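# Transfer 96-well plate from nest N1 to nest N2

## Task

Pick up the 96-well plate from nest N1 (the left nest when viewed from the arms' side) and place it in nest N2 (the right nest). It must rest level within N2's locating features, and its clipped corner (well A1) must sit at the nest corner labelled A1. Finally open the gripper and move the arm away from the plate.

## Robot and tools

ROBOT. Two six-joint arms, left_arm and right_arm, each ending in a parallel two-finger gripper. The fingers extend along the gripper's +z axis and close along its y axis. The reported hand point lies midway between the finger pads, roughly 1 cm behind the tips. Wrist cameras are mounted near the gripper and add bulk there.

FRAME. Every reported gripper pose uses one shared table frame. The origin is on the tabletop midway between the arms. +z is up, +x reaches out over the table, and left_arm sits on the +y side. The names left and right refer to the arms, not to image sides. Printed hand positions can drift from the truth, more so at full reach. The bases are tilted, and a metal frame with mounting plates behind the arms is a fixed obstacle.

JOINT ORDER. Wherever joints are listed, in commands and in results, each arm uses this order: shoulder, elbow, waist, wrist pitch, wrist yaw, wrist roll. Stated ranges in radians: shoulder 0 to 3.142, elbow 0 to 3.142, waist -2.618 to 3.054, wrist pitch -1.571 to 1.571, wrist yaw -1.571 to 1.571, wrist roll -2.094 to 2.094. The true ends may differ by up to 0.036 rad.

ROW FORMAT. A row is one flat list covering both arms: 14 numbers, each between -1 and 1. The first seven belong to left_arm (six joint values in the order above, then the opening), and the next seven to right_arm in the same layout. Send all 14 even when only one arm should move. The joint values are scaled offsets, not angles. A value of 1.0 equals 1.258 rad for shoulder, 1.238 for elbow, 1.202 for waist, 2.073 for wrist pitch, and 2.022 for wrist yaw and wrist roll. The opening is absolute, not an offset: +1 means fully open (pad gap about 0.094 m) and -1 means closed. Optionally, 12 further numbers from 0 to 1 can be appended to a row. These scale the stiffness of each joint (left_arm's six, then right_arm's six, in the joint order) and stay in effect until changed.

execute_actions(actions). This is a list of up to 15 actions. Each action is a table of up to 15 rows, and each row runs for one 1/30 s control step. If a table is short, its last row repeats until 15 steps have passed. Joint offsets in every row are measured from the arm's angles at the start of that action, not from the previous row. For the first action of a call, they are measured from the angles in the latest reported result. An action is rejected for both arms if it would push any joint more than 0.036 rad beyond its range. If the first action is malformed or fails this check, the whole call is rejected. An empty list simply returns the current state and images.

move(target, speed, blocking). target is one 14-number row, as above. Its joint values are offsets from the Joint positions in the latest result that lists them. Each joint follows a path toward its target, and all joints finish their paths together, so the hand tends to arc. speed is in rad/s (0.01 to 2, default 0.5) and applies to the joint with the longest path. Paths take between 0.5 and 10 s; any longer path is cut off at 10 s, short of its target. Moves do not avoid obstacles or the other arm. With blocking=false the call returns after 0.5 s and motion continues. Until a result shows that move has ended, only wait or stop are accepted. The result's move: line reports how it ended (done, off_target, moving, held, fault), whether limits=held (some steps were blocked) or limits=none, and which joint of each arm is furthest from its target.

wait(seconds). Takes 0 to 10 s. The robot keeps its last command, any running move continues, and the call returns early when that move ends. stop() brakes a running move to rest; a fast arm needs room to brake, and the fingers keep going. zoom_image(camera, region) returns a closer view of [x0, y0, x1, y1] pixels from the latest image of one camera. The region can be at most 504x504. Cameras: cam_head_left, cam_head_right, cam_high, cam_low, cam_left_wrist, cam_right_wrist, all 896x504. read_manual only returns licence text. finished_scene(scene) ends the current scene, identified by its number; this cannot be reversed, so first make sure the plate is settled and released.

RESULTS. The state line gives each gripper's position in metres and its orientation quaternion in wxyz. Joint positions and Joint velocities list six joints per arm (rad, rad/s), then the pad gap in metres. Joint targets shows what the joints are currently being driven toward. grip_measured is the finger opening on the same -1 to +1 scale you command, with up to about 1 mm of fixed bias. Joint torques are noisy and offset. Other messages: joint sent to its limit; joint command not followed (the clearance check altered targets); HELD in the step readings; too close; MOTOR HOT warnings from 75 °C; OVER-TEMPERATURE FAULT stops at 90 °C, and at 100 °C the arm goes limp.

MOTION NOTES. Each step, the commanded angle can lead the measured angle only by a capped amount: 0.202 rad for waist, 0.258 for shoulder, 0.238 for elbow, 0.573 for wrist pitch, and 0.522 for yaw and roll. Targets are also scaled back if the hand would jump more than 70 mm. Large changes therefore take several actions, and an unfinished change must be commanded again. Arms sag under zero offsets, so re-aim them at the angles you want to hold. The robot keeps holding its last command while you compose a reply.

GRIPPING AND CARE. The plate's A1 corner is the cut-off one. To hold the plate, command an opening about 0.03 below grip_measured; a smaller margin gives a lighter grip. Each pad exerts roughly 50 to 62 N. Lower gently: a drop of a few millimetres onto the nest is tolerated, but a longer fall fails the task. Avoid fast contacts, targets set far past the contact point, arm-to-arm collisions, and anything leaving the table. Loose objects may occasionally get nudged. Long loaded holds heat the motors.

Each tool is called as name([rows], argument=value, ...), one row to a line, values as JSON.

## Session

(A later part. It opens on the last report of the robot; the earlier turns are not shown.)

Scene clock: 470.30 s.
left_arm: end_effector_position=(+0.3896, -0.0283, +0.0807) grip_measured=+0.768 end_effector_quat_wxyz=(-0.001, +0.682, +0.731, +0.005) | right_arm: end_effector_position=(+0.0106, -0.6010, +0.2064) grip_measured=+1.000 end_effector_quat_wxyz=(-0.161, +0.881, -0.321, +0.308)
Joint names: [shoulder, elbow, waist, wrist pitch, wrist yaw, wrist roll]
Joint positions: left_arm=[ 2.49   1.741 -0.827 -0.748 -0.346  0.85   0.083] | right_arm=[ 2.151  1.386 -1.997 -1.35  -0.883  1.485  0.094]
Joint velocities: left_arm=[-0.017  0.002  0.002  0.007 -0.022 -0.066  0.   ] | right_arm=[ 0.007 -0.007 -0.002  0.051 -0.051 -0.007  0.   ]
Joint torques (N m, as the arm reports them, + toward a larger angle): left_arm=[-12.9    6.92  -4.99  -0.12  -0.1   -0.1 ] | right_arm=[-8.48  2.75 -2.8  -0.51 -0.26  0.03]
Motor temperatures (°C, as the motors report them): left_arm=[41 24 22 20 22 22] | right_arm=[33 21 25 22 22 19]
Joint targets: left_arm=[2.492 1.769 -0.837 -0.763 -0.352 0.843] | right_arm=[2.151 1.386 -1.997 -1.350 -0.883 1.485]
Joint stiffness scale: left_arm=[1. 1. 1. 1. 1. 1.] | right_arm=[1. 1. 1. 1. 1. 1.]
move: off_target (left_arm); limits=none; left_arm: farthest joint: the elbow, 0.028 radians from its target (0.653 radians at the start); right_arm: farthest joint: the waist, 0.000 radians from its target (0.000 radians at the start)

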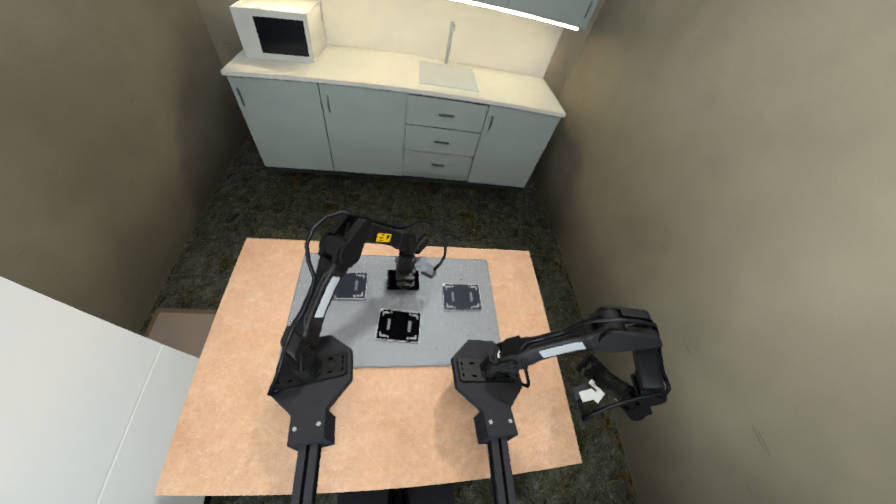

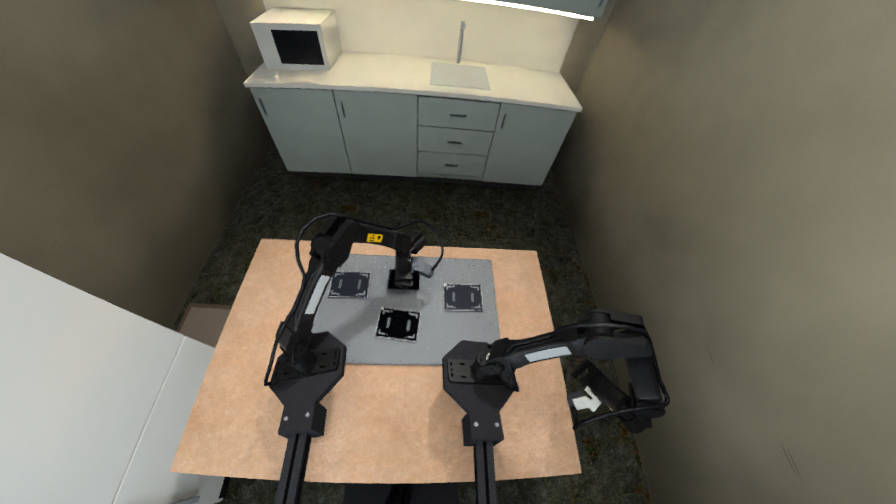

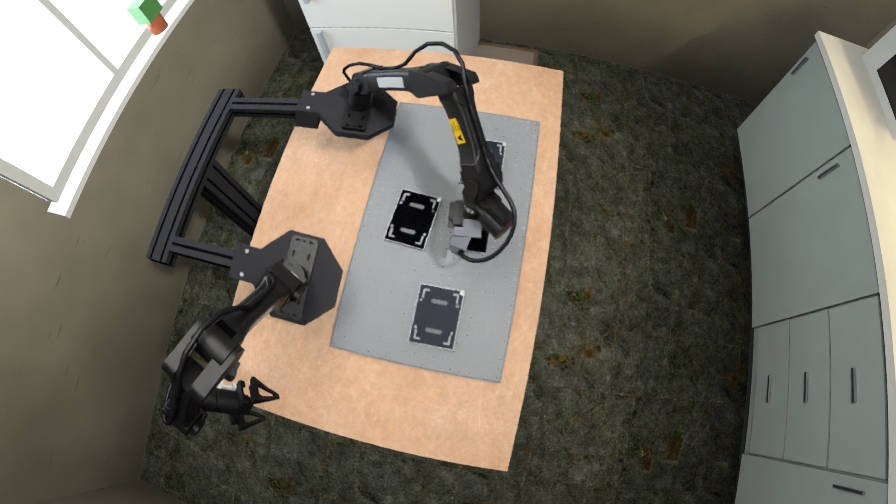

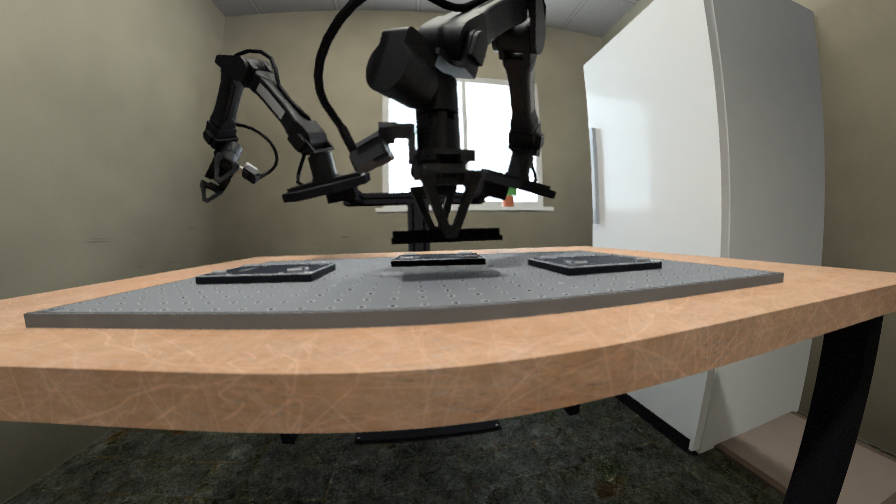

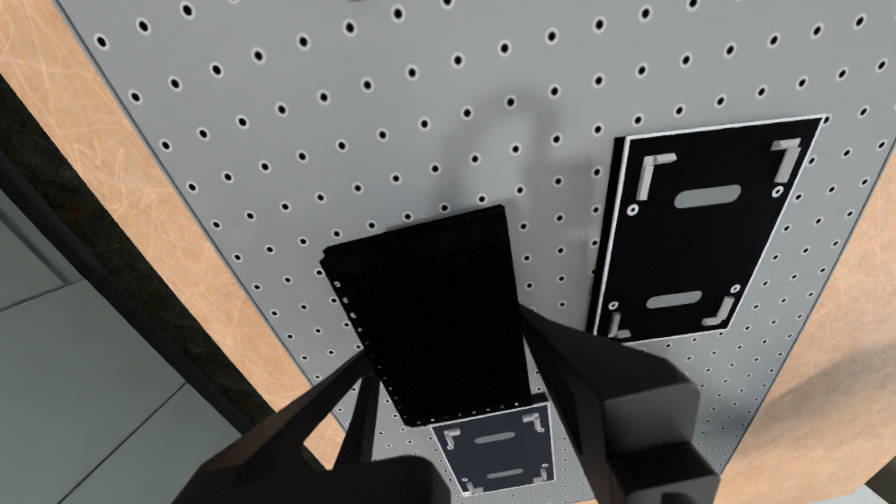

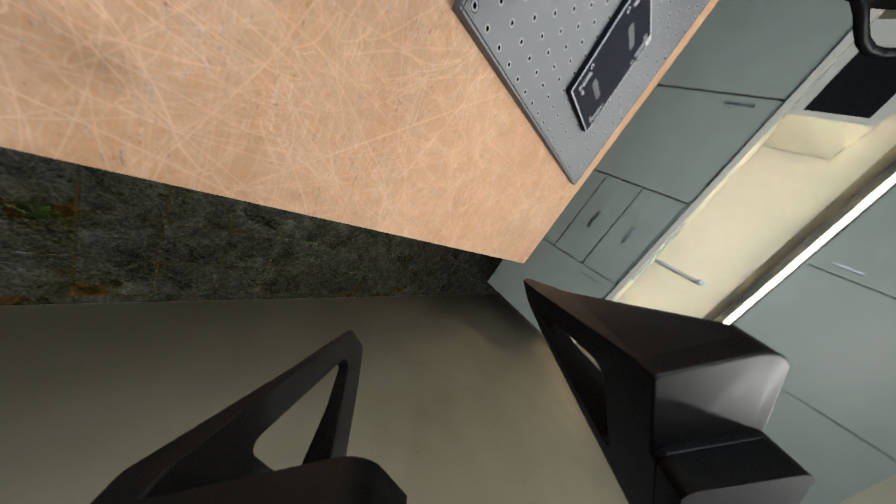

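execute_actions(actions=[])

Scene clock: 497.70 s.
left_arm: end_effector_position=(+0.3896, -0.0282, +0.0807) grip_measured=+0.768 end_effector_quat_wxyz=(-0.001, +0.682, +0.731, +0.005) | right_arm: end_effector_position=(+0.0106, -0.6010, +0.2064) grip_measured=+1.000 end_effector_quat_wxyz=(-0.161, +0.881, -0.321, +0.308)
Joint names: [shoulder, elbow, waist, wrist pitch, wrist yaw, wrist roll]
Joint positions: left_arm=[ 2.49   1.741 -0.827 -0.748 -0.346  0.849  0.083] | right_arm=[ 2.151  1.386 -1.997 -1.35  -0.883  1.485  0.094]
Joint velocities: left_arm=[ 0.012  0.007 -0.012 -0.037  0.037 -0.037  0.   ] | right_arm=[-0.002  0.002 -0.002 -0.022 -0.051  0.081  0.   ]
Joint torques (N m, as the arm reports them, + toward a larger angle): left_arm=[-12.9    6.91  -4.97  -0.15  -0.1   -0.09] | right_arm=[-8.46  2.76 -2.82 -0.51 -0.26  0.03]
Motor temperatures (°C, as the motors report them): left_arm=[42 26 22 20 22 22] | right_arm=[33 21 25 22 22 19]
Joint targets: left_arm=[2.492 1.769 -0.837 -0.763 -0.352 0.843] | right_arm=[2.151 1.386 -1.997 -1.350 -0.883 1.485]
Joint stiffness scale: left_arm=[1. 1. 1. 1. 1. 1.] | right_arm=[1. 1. 1. 1. 1. 1.]

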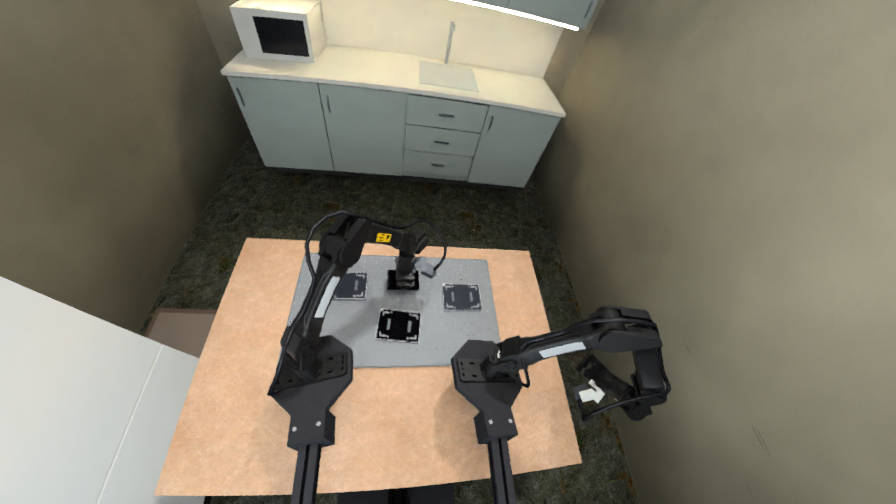

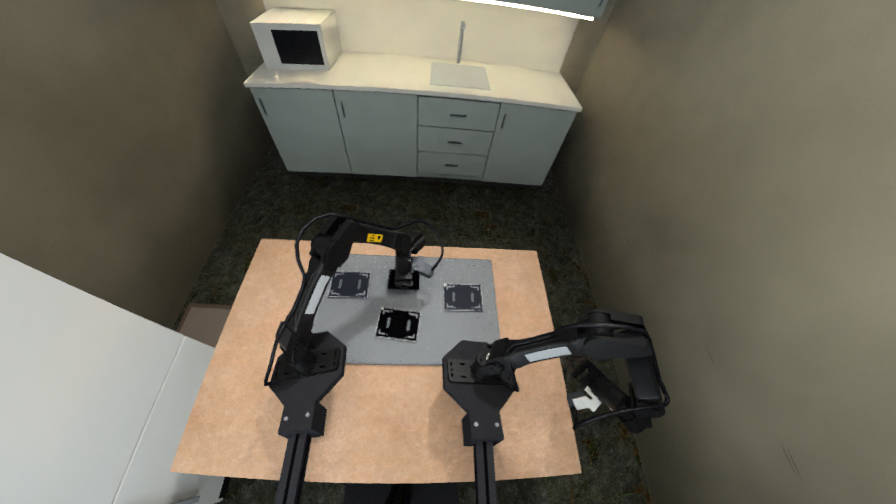

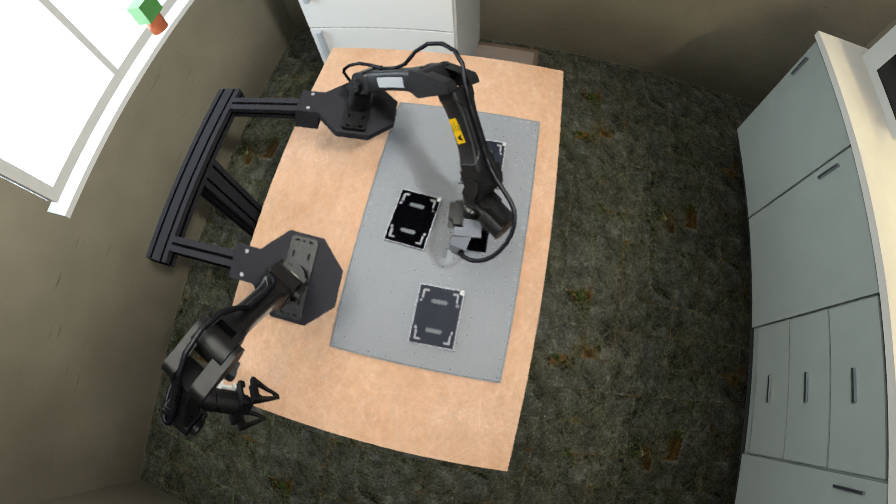

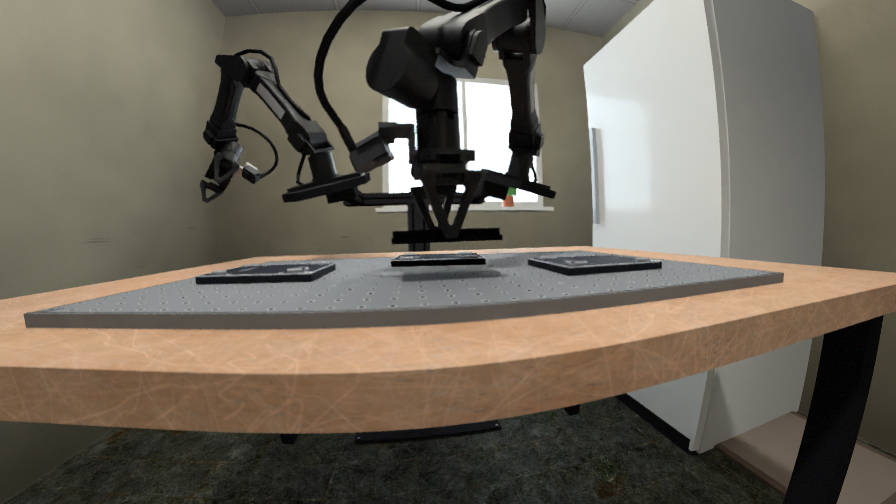

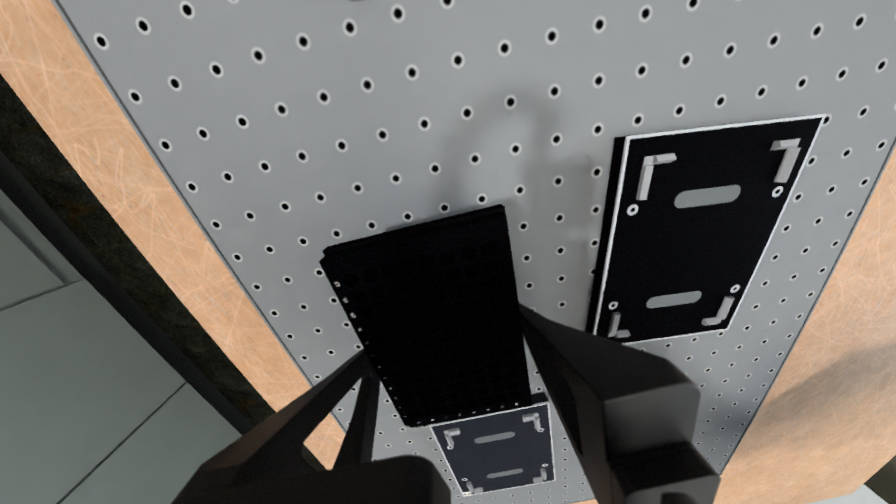

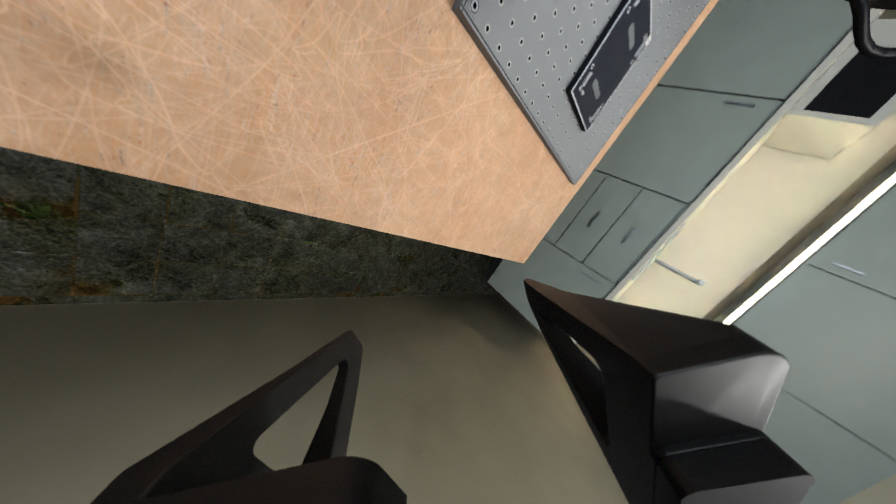

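move(target=[0.066,0.022,0.029,0.045,-0.003,-0.003,0.738,0,0,0,0,0,0,1], speed=0.15)

Scene clock: 509.77 s.
left_arm: end_effector_position=(+0.3889, -0.0232, +0.0420) grip_measured=+0.768 end_effector_quat_wxyz=(-0.007, +0.670, +0.742, +0.006) | right_arm: end_effector_position=(+0.0106, -0.6010, +0.2064) grip_measured=+1.000 end_effector_quat_wxyz=(-0.161, +0.881, -0.321, +0.308)
Joint names: [shoulder, elbow, waist, wrist pitch, wrist yaw, wrist roll]
Joint positions: left_arm=[ 2.572  1.741 -0.793 -0.667 -0.346  0.848  0.083] | right_arm=[ 2.151  1.386 -1.997 -1.35  -0.883  1.485  0.094]
Joint velocities: left_arm=[-0.017 -0.027 -0.007 -0.037 -0.022  0.037  0.001] | right_arm=[-0.012  0.007  0.012 -0.007 -0.007 -0.051  0.   ]
Joint torques (N m, as the arm reports them, + toward a larger angle): left_arm=[-13.16   6.54  -4.09   0.05  -0.09  -0.09] | right_arm=[-8.45  2.8  -2.79 -0.51 -0.25  0.02]
Motor temperatures (°C, as the motors report them): left_arm=[43 26 22 20 22 22] | right_arm=[33 21 25 22 22 19]
Joint targets: left_arm=[2.572 1.768 -0.792 -0.655 -0.352 0.843] | right_arm=[2.151 1.386 -1.997 -1.350 -0.883 1.485]
Joint stiffness scale: left_arm=[1. 1. 1. 1. 1. 1.] | right_arm=[1. 1. 1. 1. 1. 1.]
move: off_target (left_arm); limits=none; left_arm: farthest joint: the elbow, 0.027 radians from its target (0.027 radians at the start); right_arm: farthest joint: the waist, 0.000 radians from its target (0.000 radians at the start)

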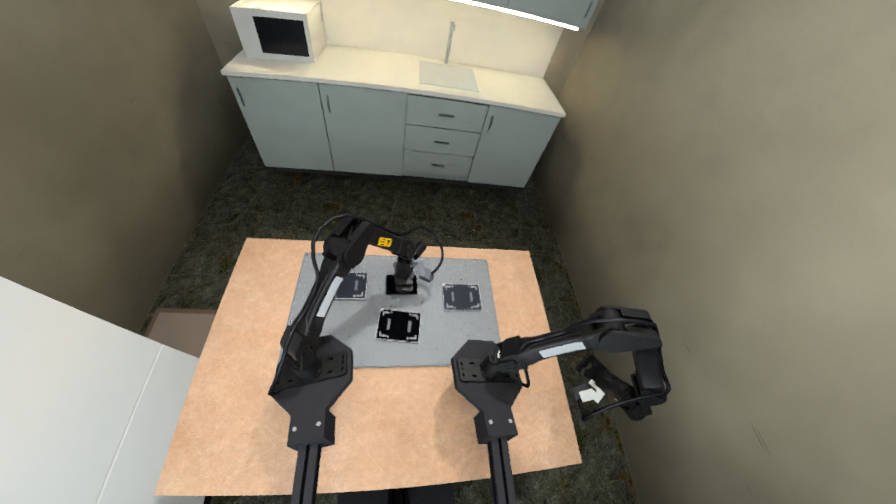

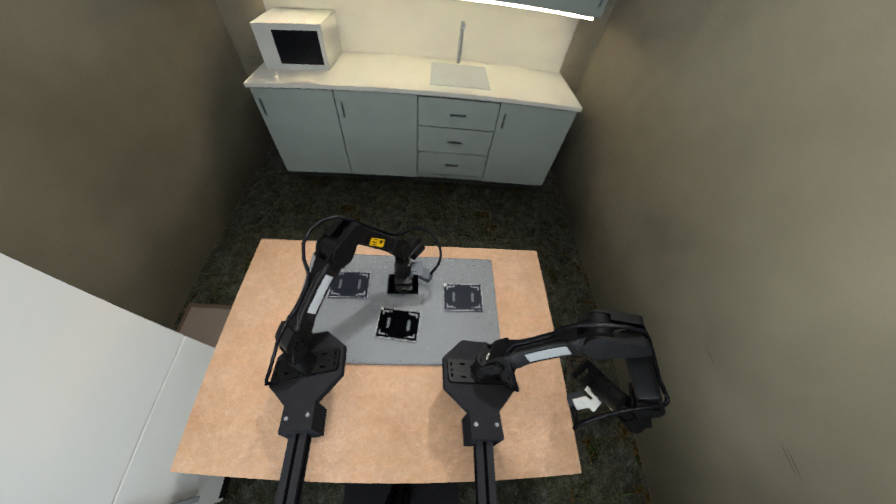

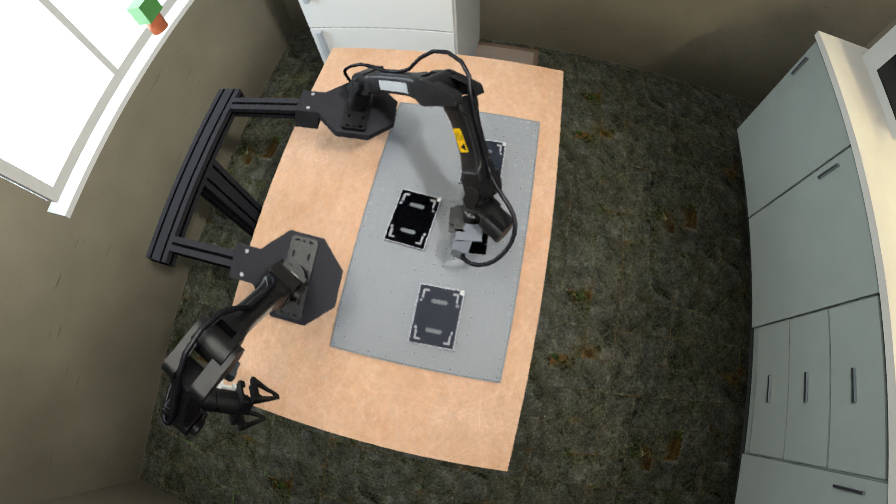

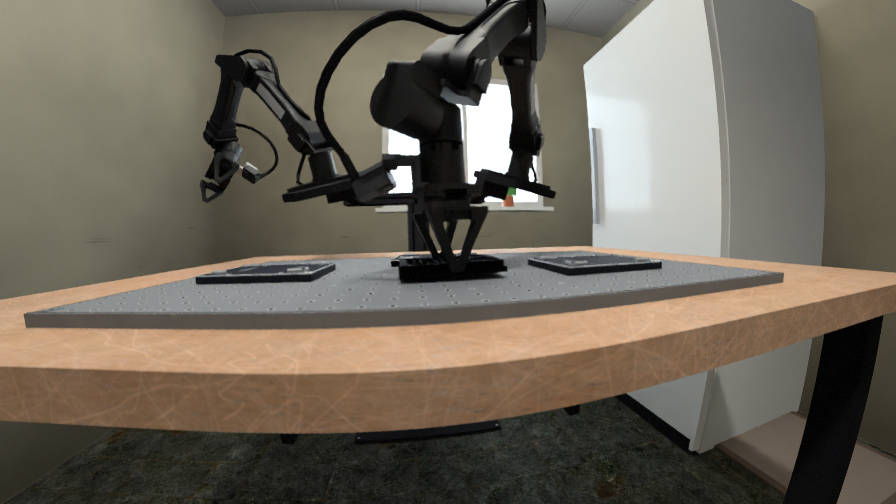

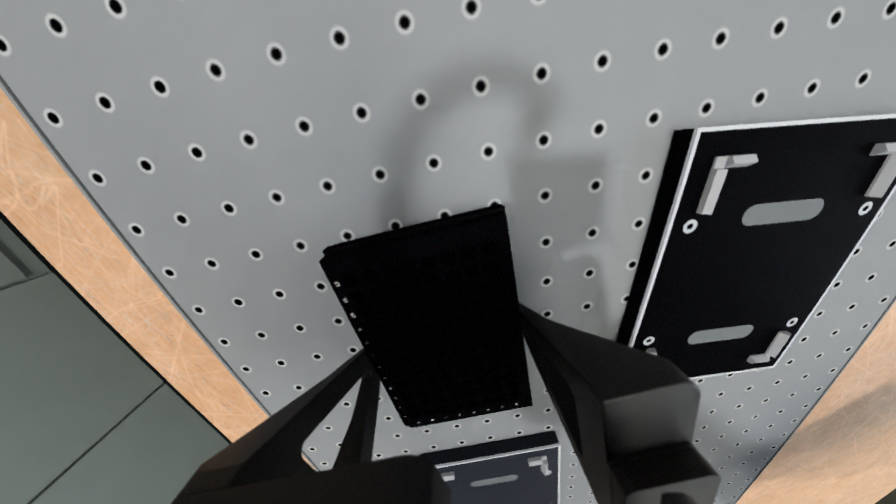

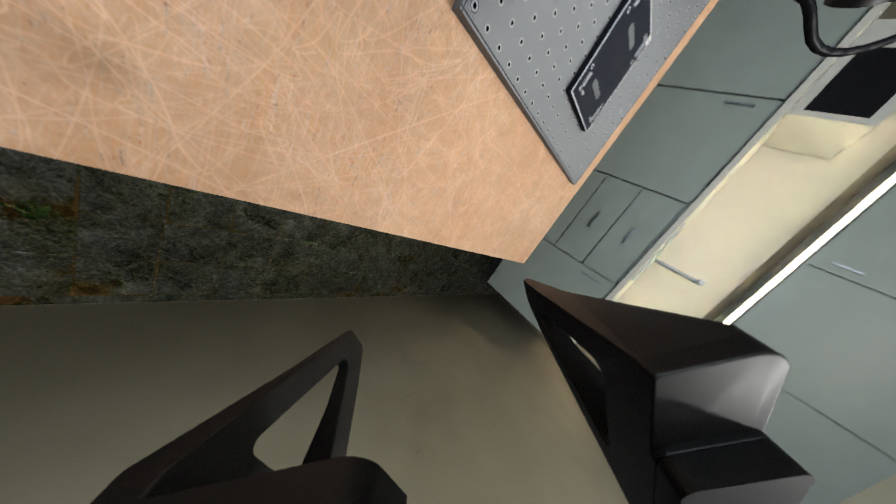

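zoom_image(camera="cam_low", region=[360,200,560,312])

move(target=[0.013,0.022,0.007,0.015,-0.003,-0.003,0.738,0,0,0,0,0,0,1], speed=0.05)

Region (360, 200, 560, 312) of cam_low's 896x504 image, scaled by 2.520, with more detail than that image has; it fills the top 282 rows of this view, and the rest is white.

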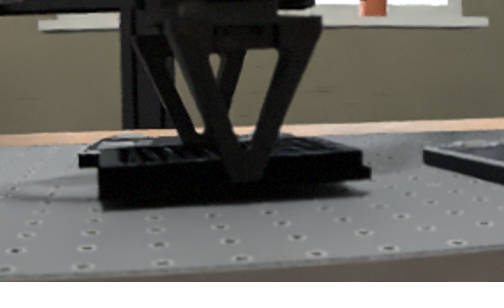

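Scene clock: 513.97 s.
left_arm: end_effector_position=(+0.3898, -0.0223, +0.0351) grip_measured=+0.768 end_effector_quat_wxyz=(-0.006, +0.667, +0.745, +0.006) | right_arm: end_effector_position=(+0.0106, -0.6010, +0.2064) grip_measured=+1.000 end_effector_quat_wxyz=(-0.161, +0.881, -0.321, +0.308)
Joint names: [shoulder, elbow, waist, wrist pitch, wrist yaw, wrist roll]
Joint positions: left_arm=[ 2.586  1.741 -0.785 -0.647 -0.346  0.848  0.083] | right_arm=[ 2.151  1.386 -1.997 -1.35  -0.883  1.485  0.094]
Joint velocities: left_arm=[-0.017  0.017 -0.007  0.022 -0.037 -0.022 -0.001] | right_arm=[ 0.007  0.007 -0.017 -0.037 -0.007  0.051  0.   ]
Joint torques (N m, as the arm reports them, + toward a larger angle): left_arm=[-12.98   6.49  -4.14   0.06  -0.09  -0.09] | right_arm=[-8.47  2.75 -2.81 -0.5  -0.25  0.03]
Motor temperatures (°C, as the motors report them): left_arm=[43 26 22 20 22 22] | right_arm=[33 21 25 22 22 19]
Joint targets: left_arm=[2.588 1.768 -0.784 -0.636 -0.352 0.843] | right_arm=[2.151 1.386 -1.997 -1.350 -0.883 1.485]
Joint stiffness scale: left_arm=[1. 1. 1. 1. 1. 1.] | right_arm=[1. 1. 1. 1. 1. 1.]
move: off_target (left_arm); limits=none; left_arm: farthest joint: the elbow, 0.027 radians from its target (0.027 radians at the start); right_arm: farthest joint: the waist, 0.000 radians from its target (0.000 radians at the start)

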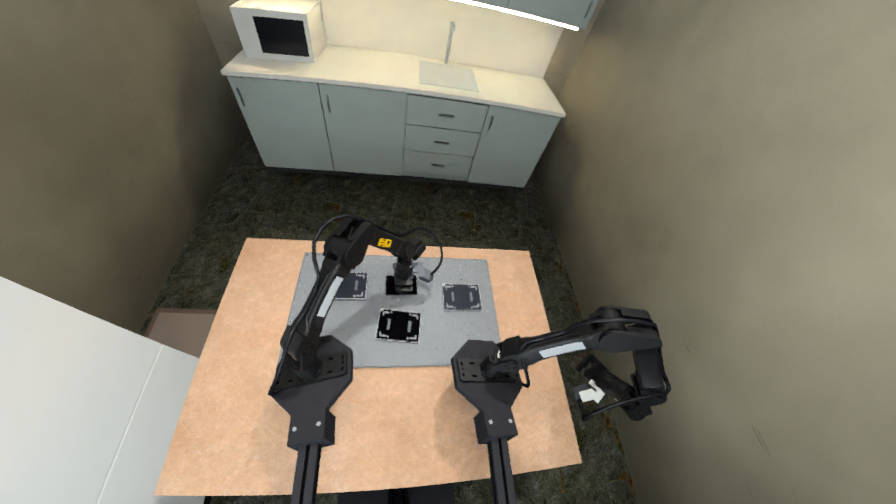

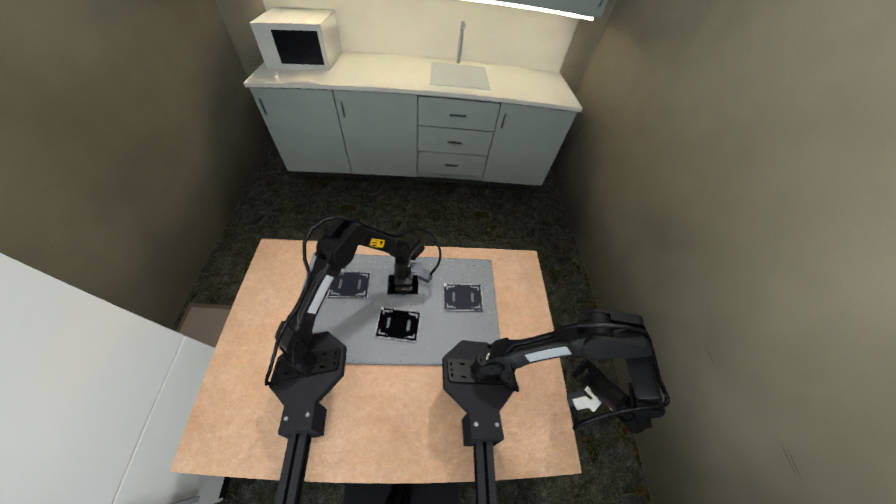

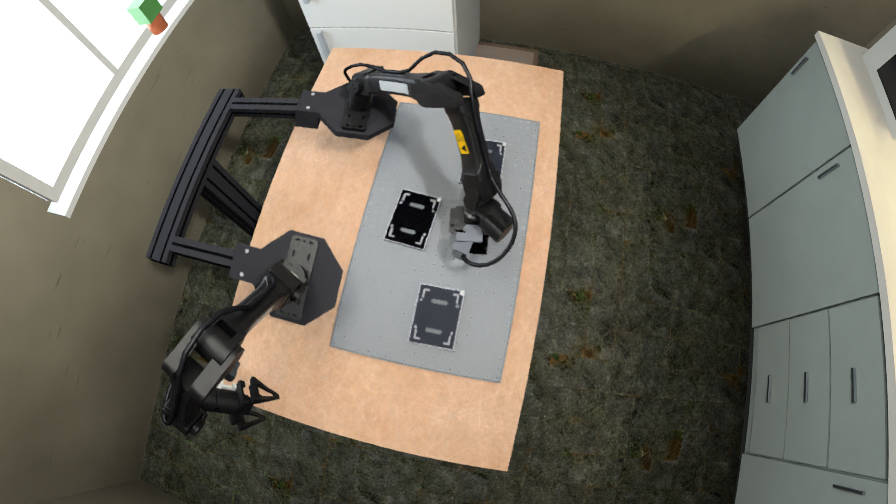

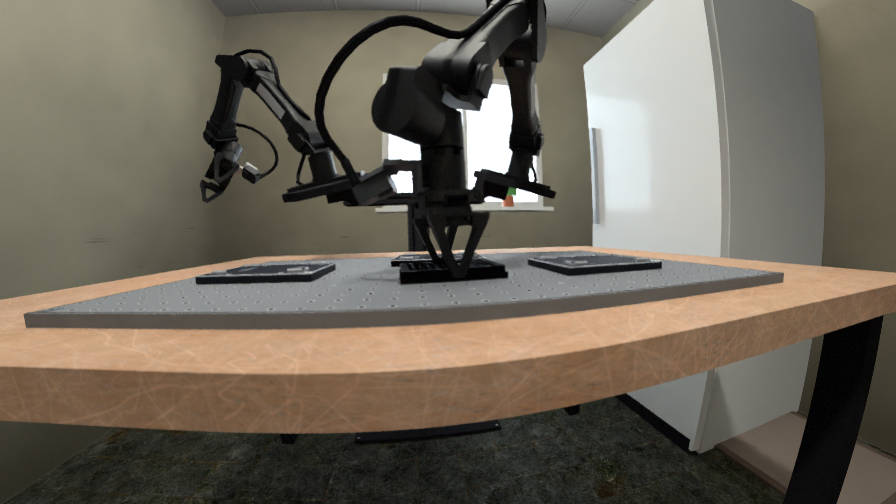

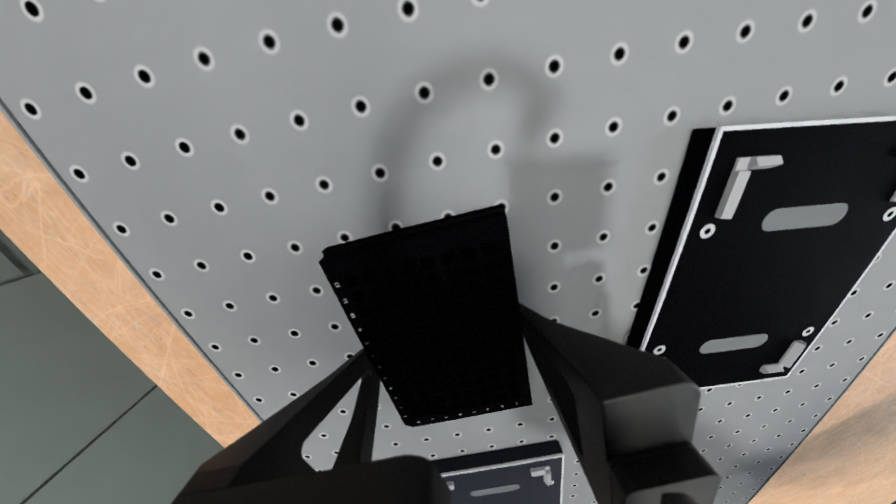

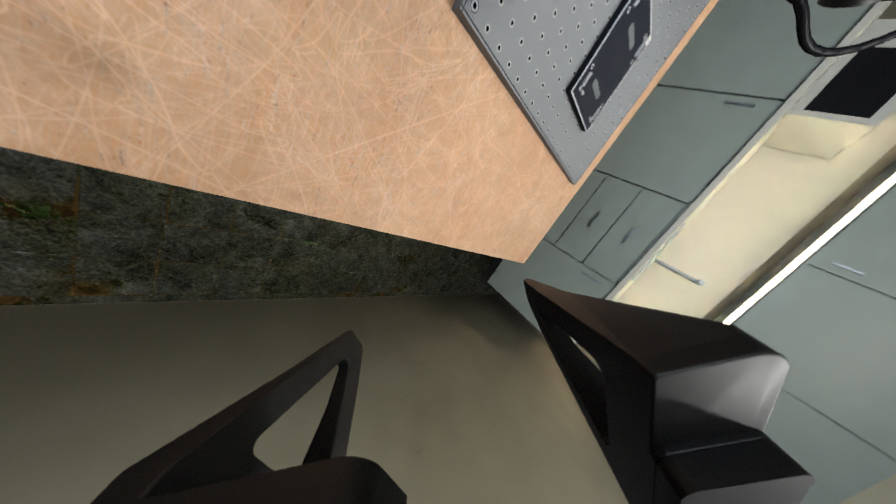

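zoom_image(camera="cam_low", region=[380,230,530,300])

Region (380, 230, 530, 300) of cam_low's 896x504 image, scaled by 3.360, with more detail than that image has; it fills the top 235 rows of this view, and the rest is white.

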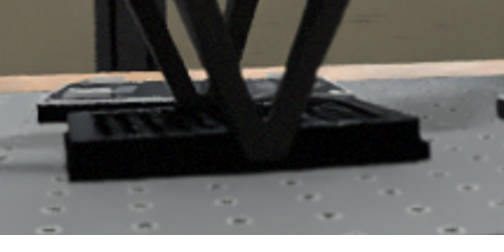

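move(target=[0.005,0.022,0.002,0.007,-0.003,-0.003,0.738,0,0,0,0,0,0,1], speed=0.03)

zoom_image(camera="cam_low", region=[380,230,530,300])

Scene clock: 521.47 s.
left_arm: end_effector_position=(+0.3904, -0.0227, +0.0351) grip_measured=+0.768 end_effector_quat_wxyz=(-0.004, +0.666, +0.746, +0.006) | right_arm: end_effector_position=(+0.0106, -0.6010, +0.2064) grip_measured=+1.000 end_effector_quat_wxyz=(-0.161, +0.881, -0.321, +0.308)
Joint names: [shoulder, elbow, waist, wrist pitch, wrist yaw, wrist roll]
Joint positions: left_arm=[ 2.586  1.741 -0.785 -0.644 -0.346  0.848  0.083] | right_arm=[ 2.151  1.386 -1.997 -1.35  -0.883  1.485  0.094]
Joint velocities: left_arm=[ 0.007  0.012  0.007  0.007 -0.066  0.022 -0.001] | right_arm=[ 0.007 -0.002 -0.017 -0.037 -0.022 -0.051  0.   ]
Joint torques (N m, as the arm reports them, + toward a larger angle): left_arm=[-12.72   6.5   -4.02   0.08  -0.09  -0.09] | right_arm=[-8.51  2.82 -2.79 -0.5  -0.25  0.01]
Motor temperatures (°C, as the motors report them): left_arm=[43 26 22 20 22 22] | right_arm=[33 21 25 22 22 19]
Joint targets: left_arm=[2.592 1.768 -0.783 -0.633 -0.352 0.842] | right_arm=[2.151 1.386 -1.997 -1.350 -0.883 1.485]
Joint stiffness scale: left_arm=[1. 1. 1. 1. 1. 1.] | right_arm=[1. 1. 1. 1. 1. 1.]
move: off_target (left_arm); limits=none; left_arm: farthest joint: the elbow, 0.027 radians from its target (0.027 radians at the start); right_arm: farthest joint: the waist, 0.000 radians from its target (0.000 radians at the start)

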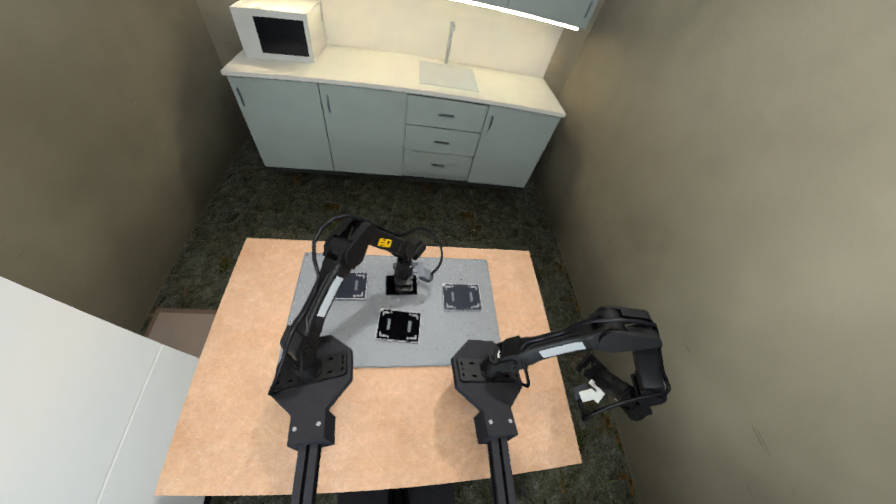

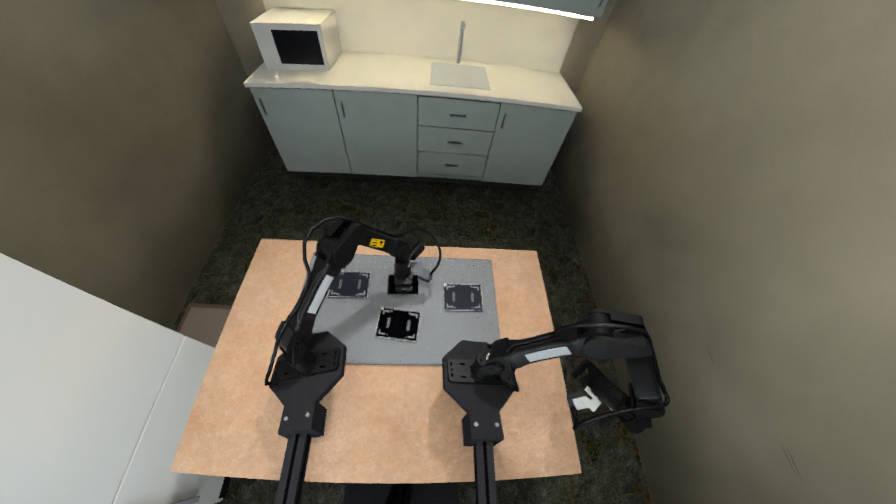

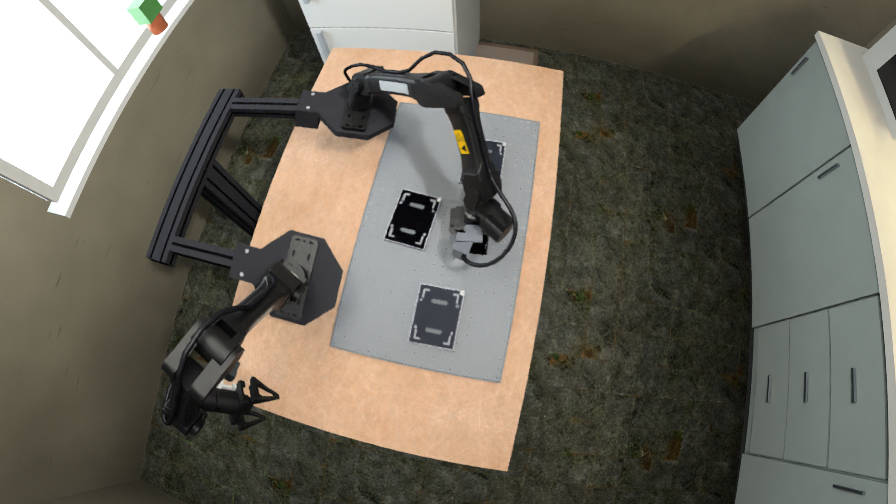

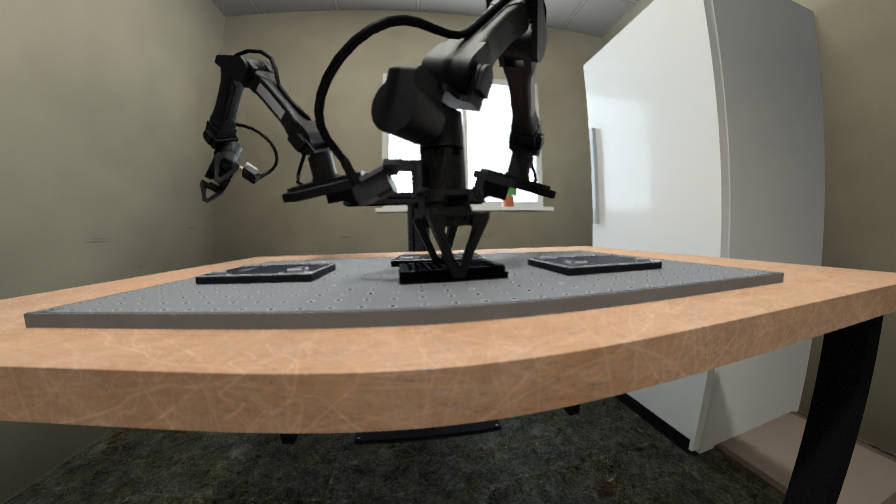

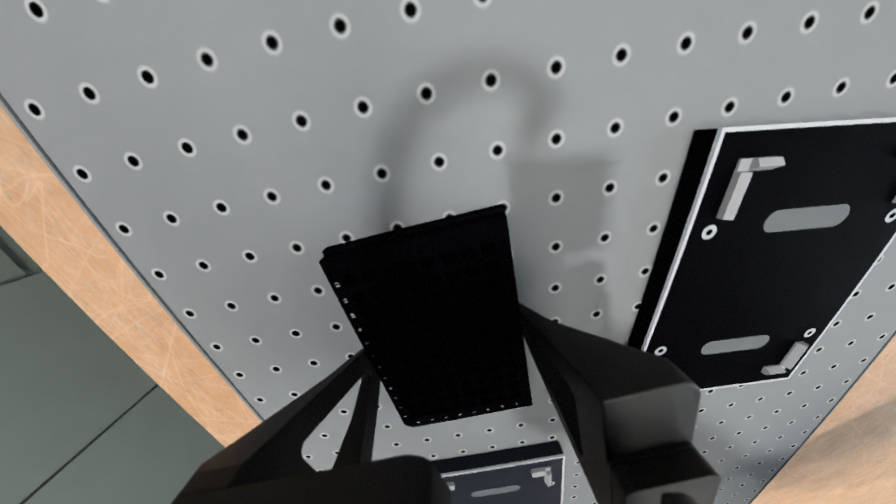

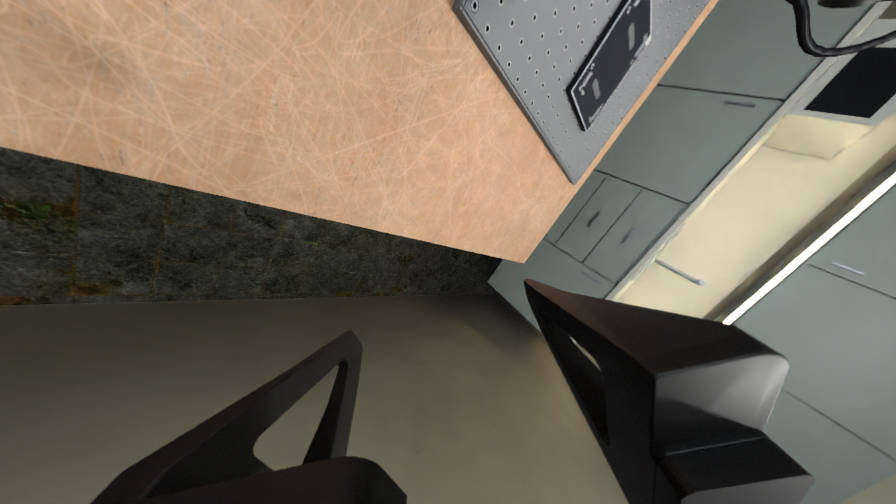

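Region (380, 230, 530, 300) of cam_low's 896x504 image, scaled by 3.360, with more detail than that image has; it fills the top 235 rows of this view, and the rest is white.

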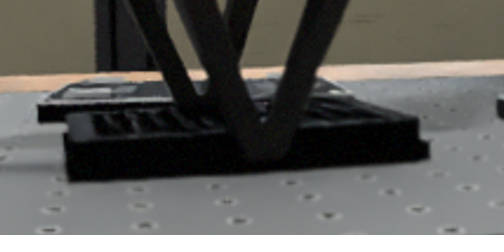

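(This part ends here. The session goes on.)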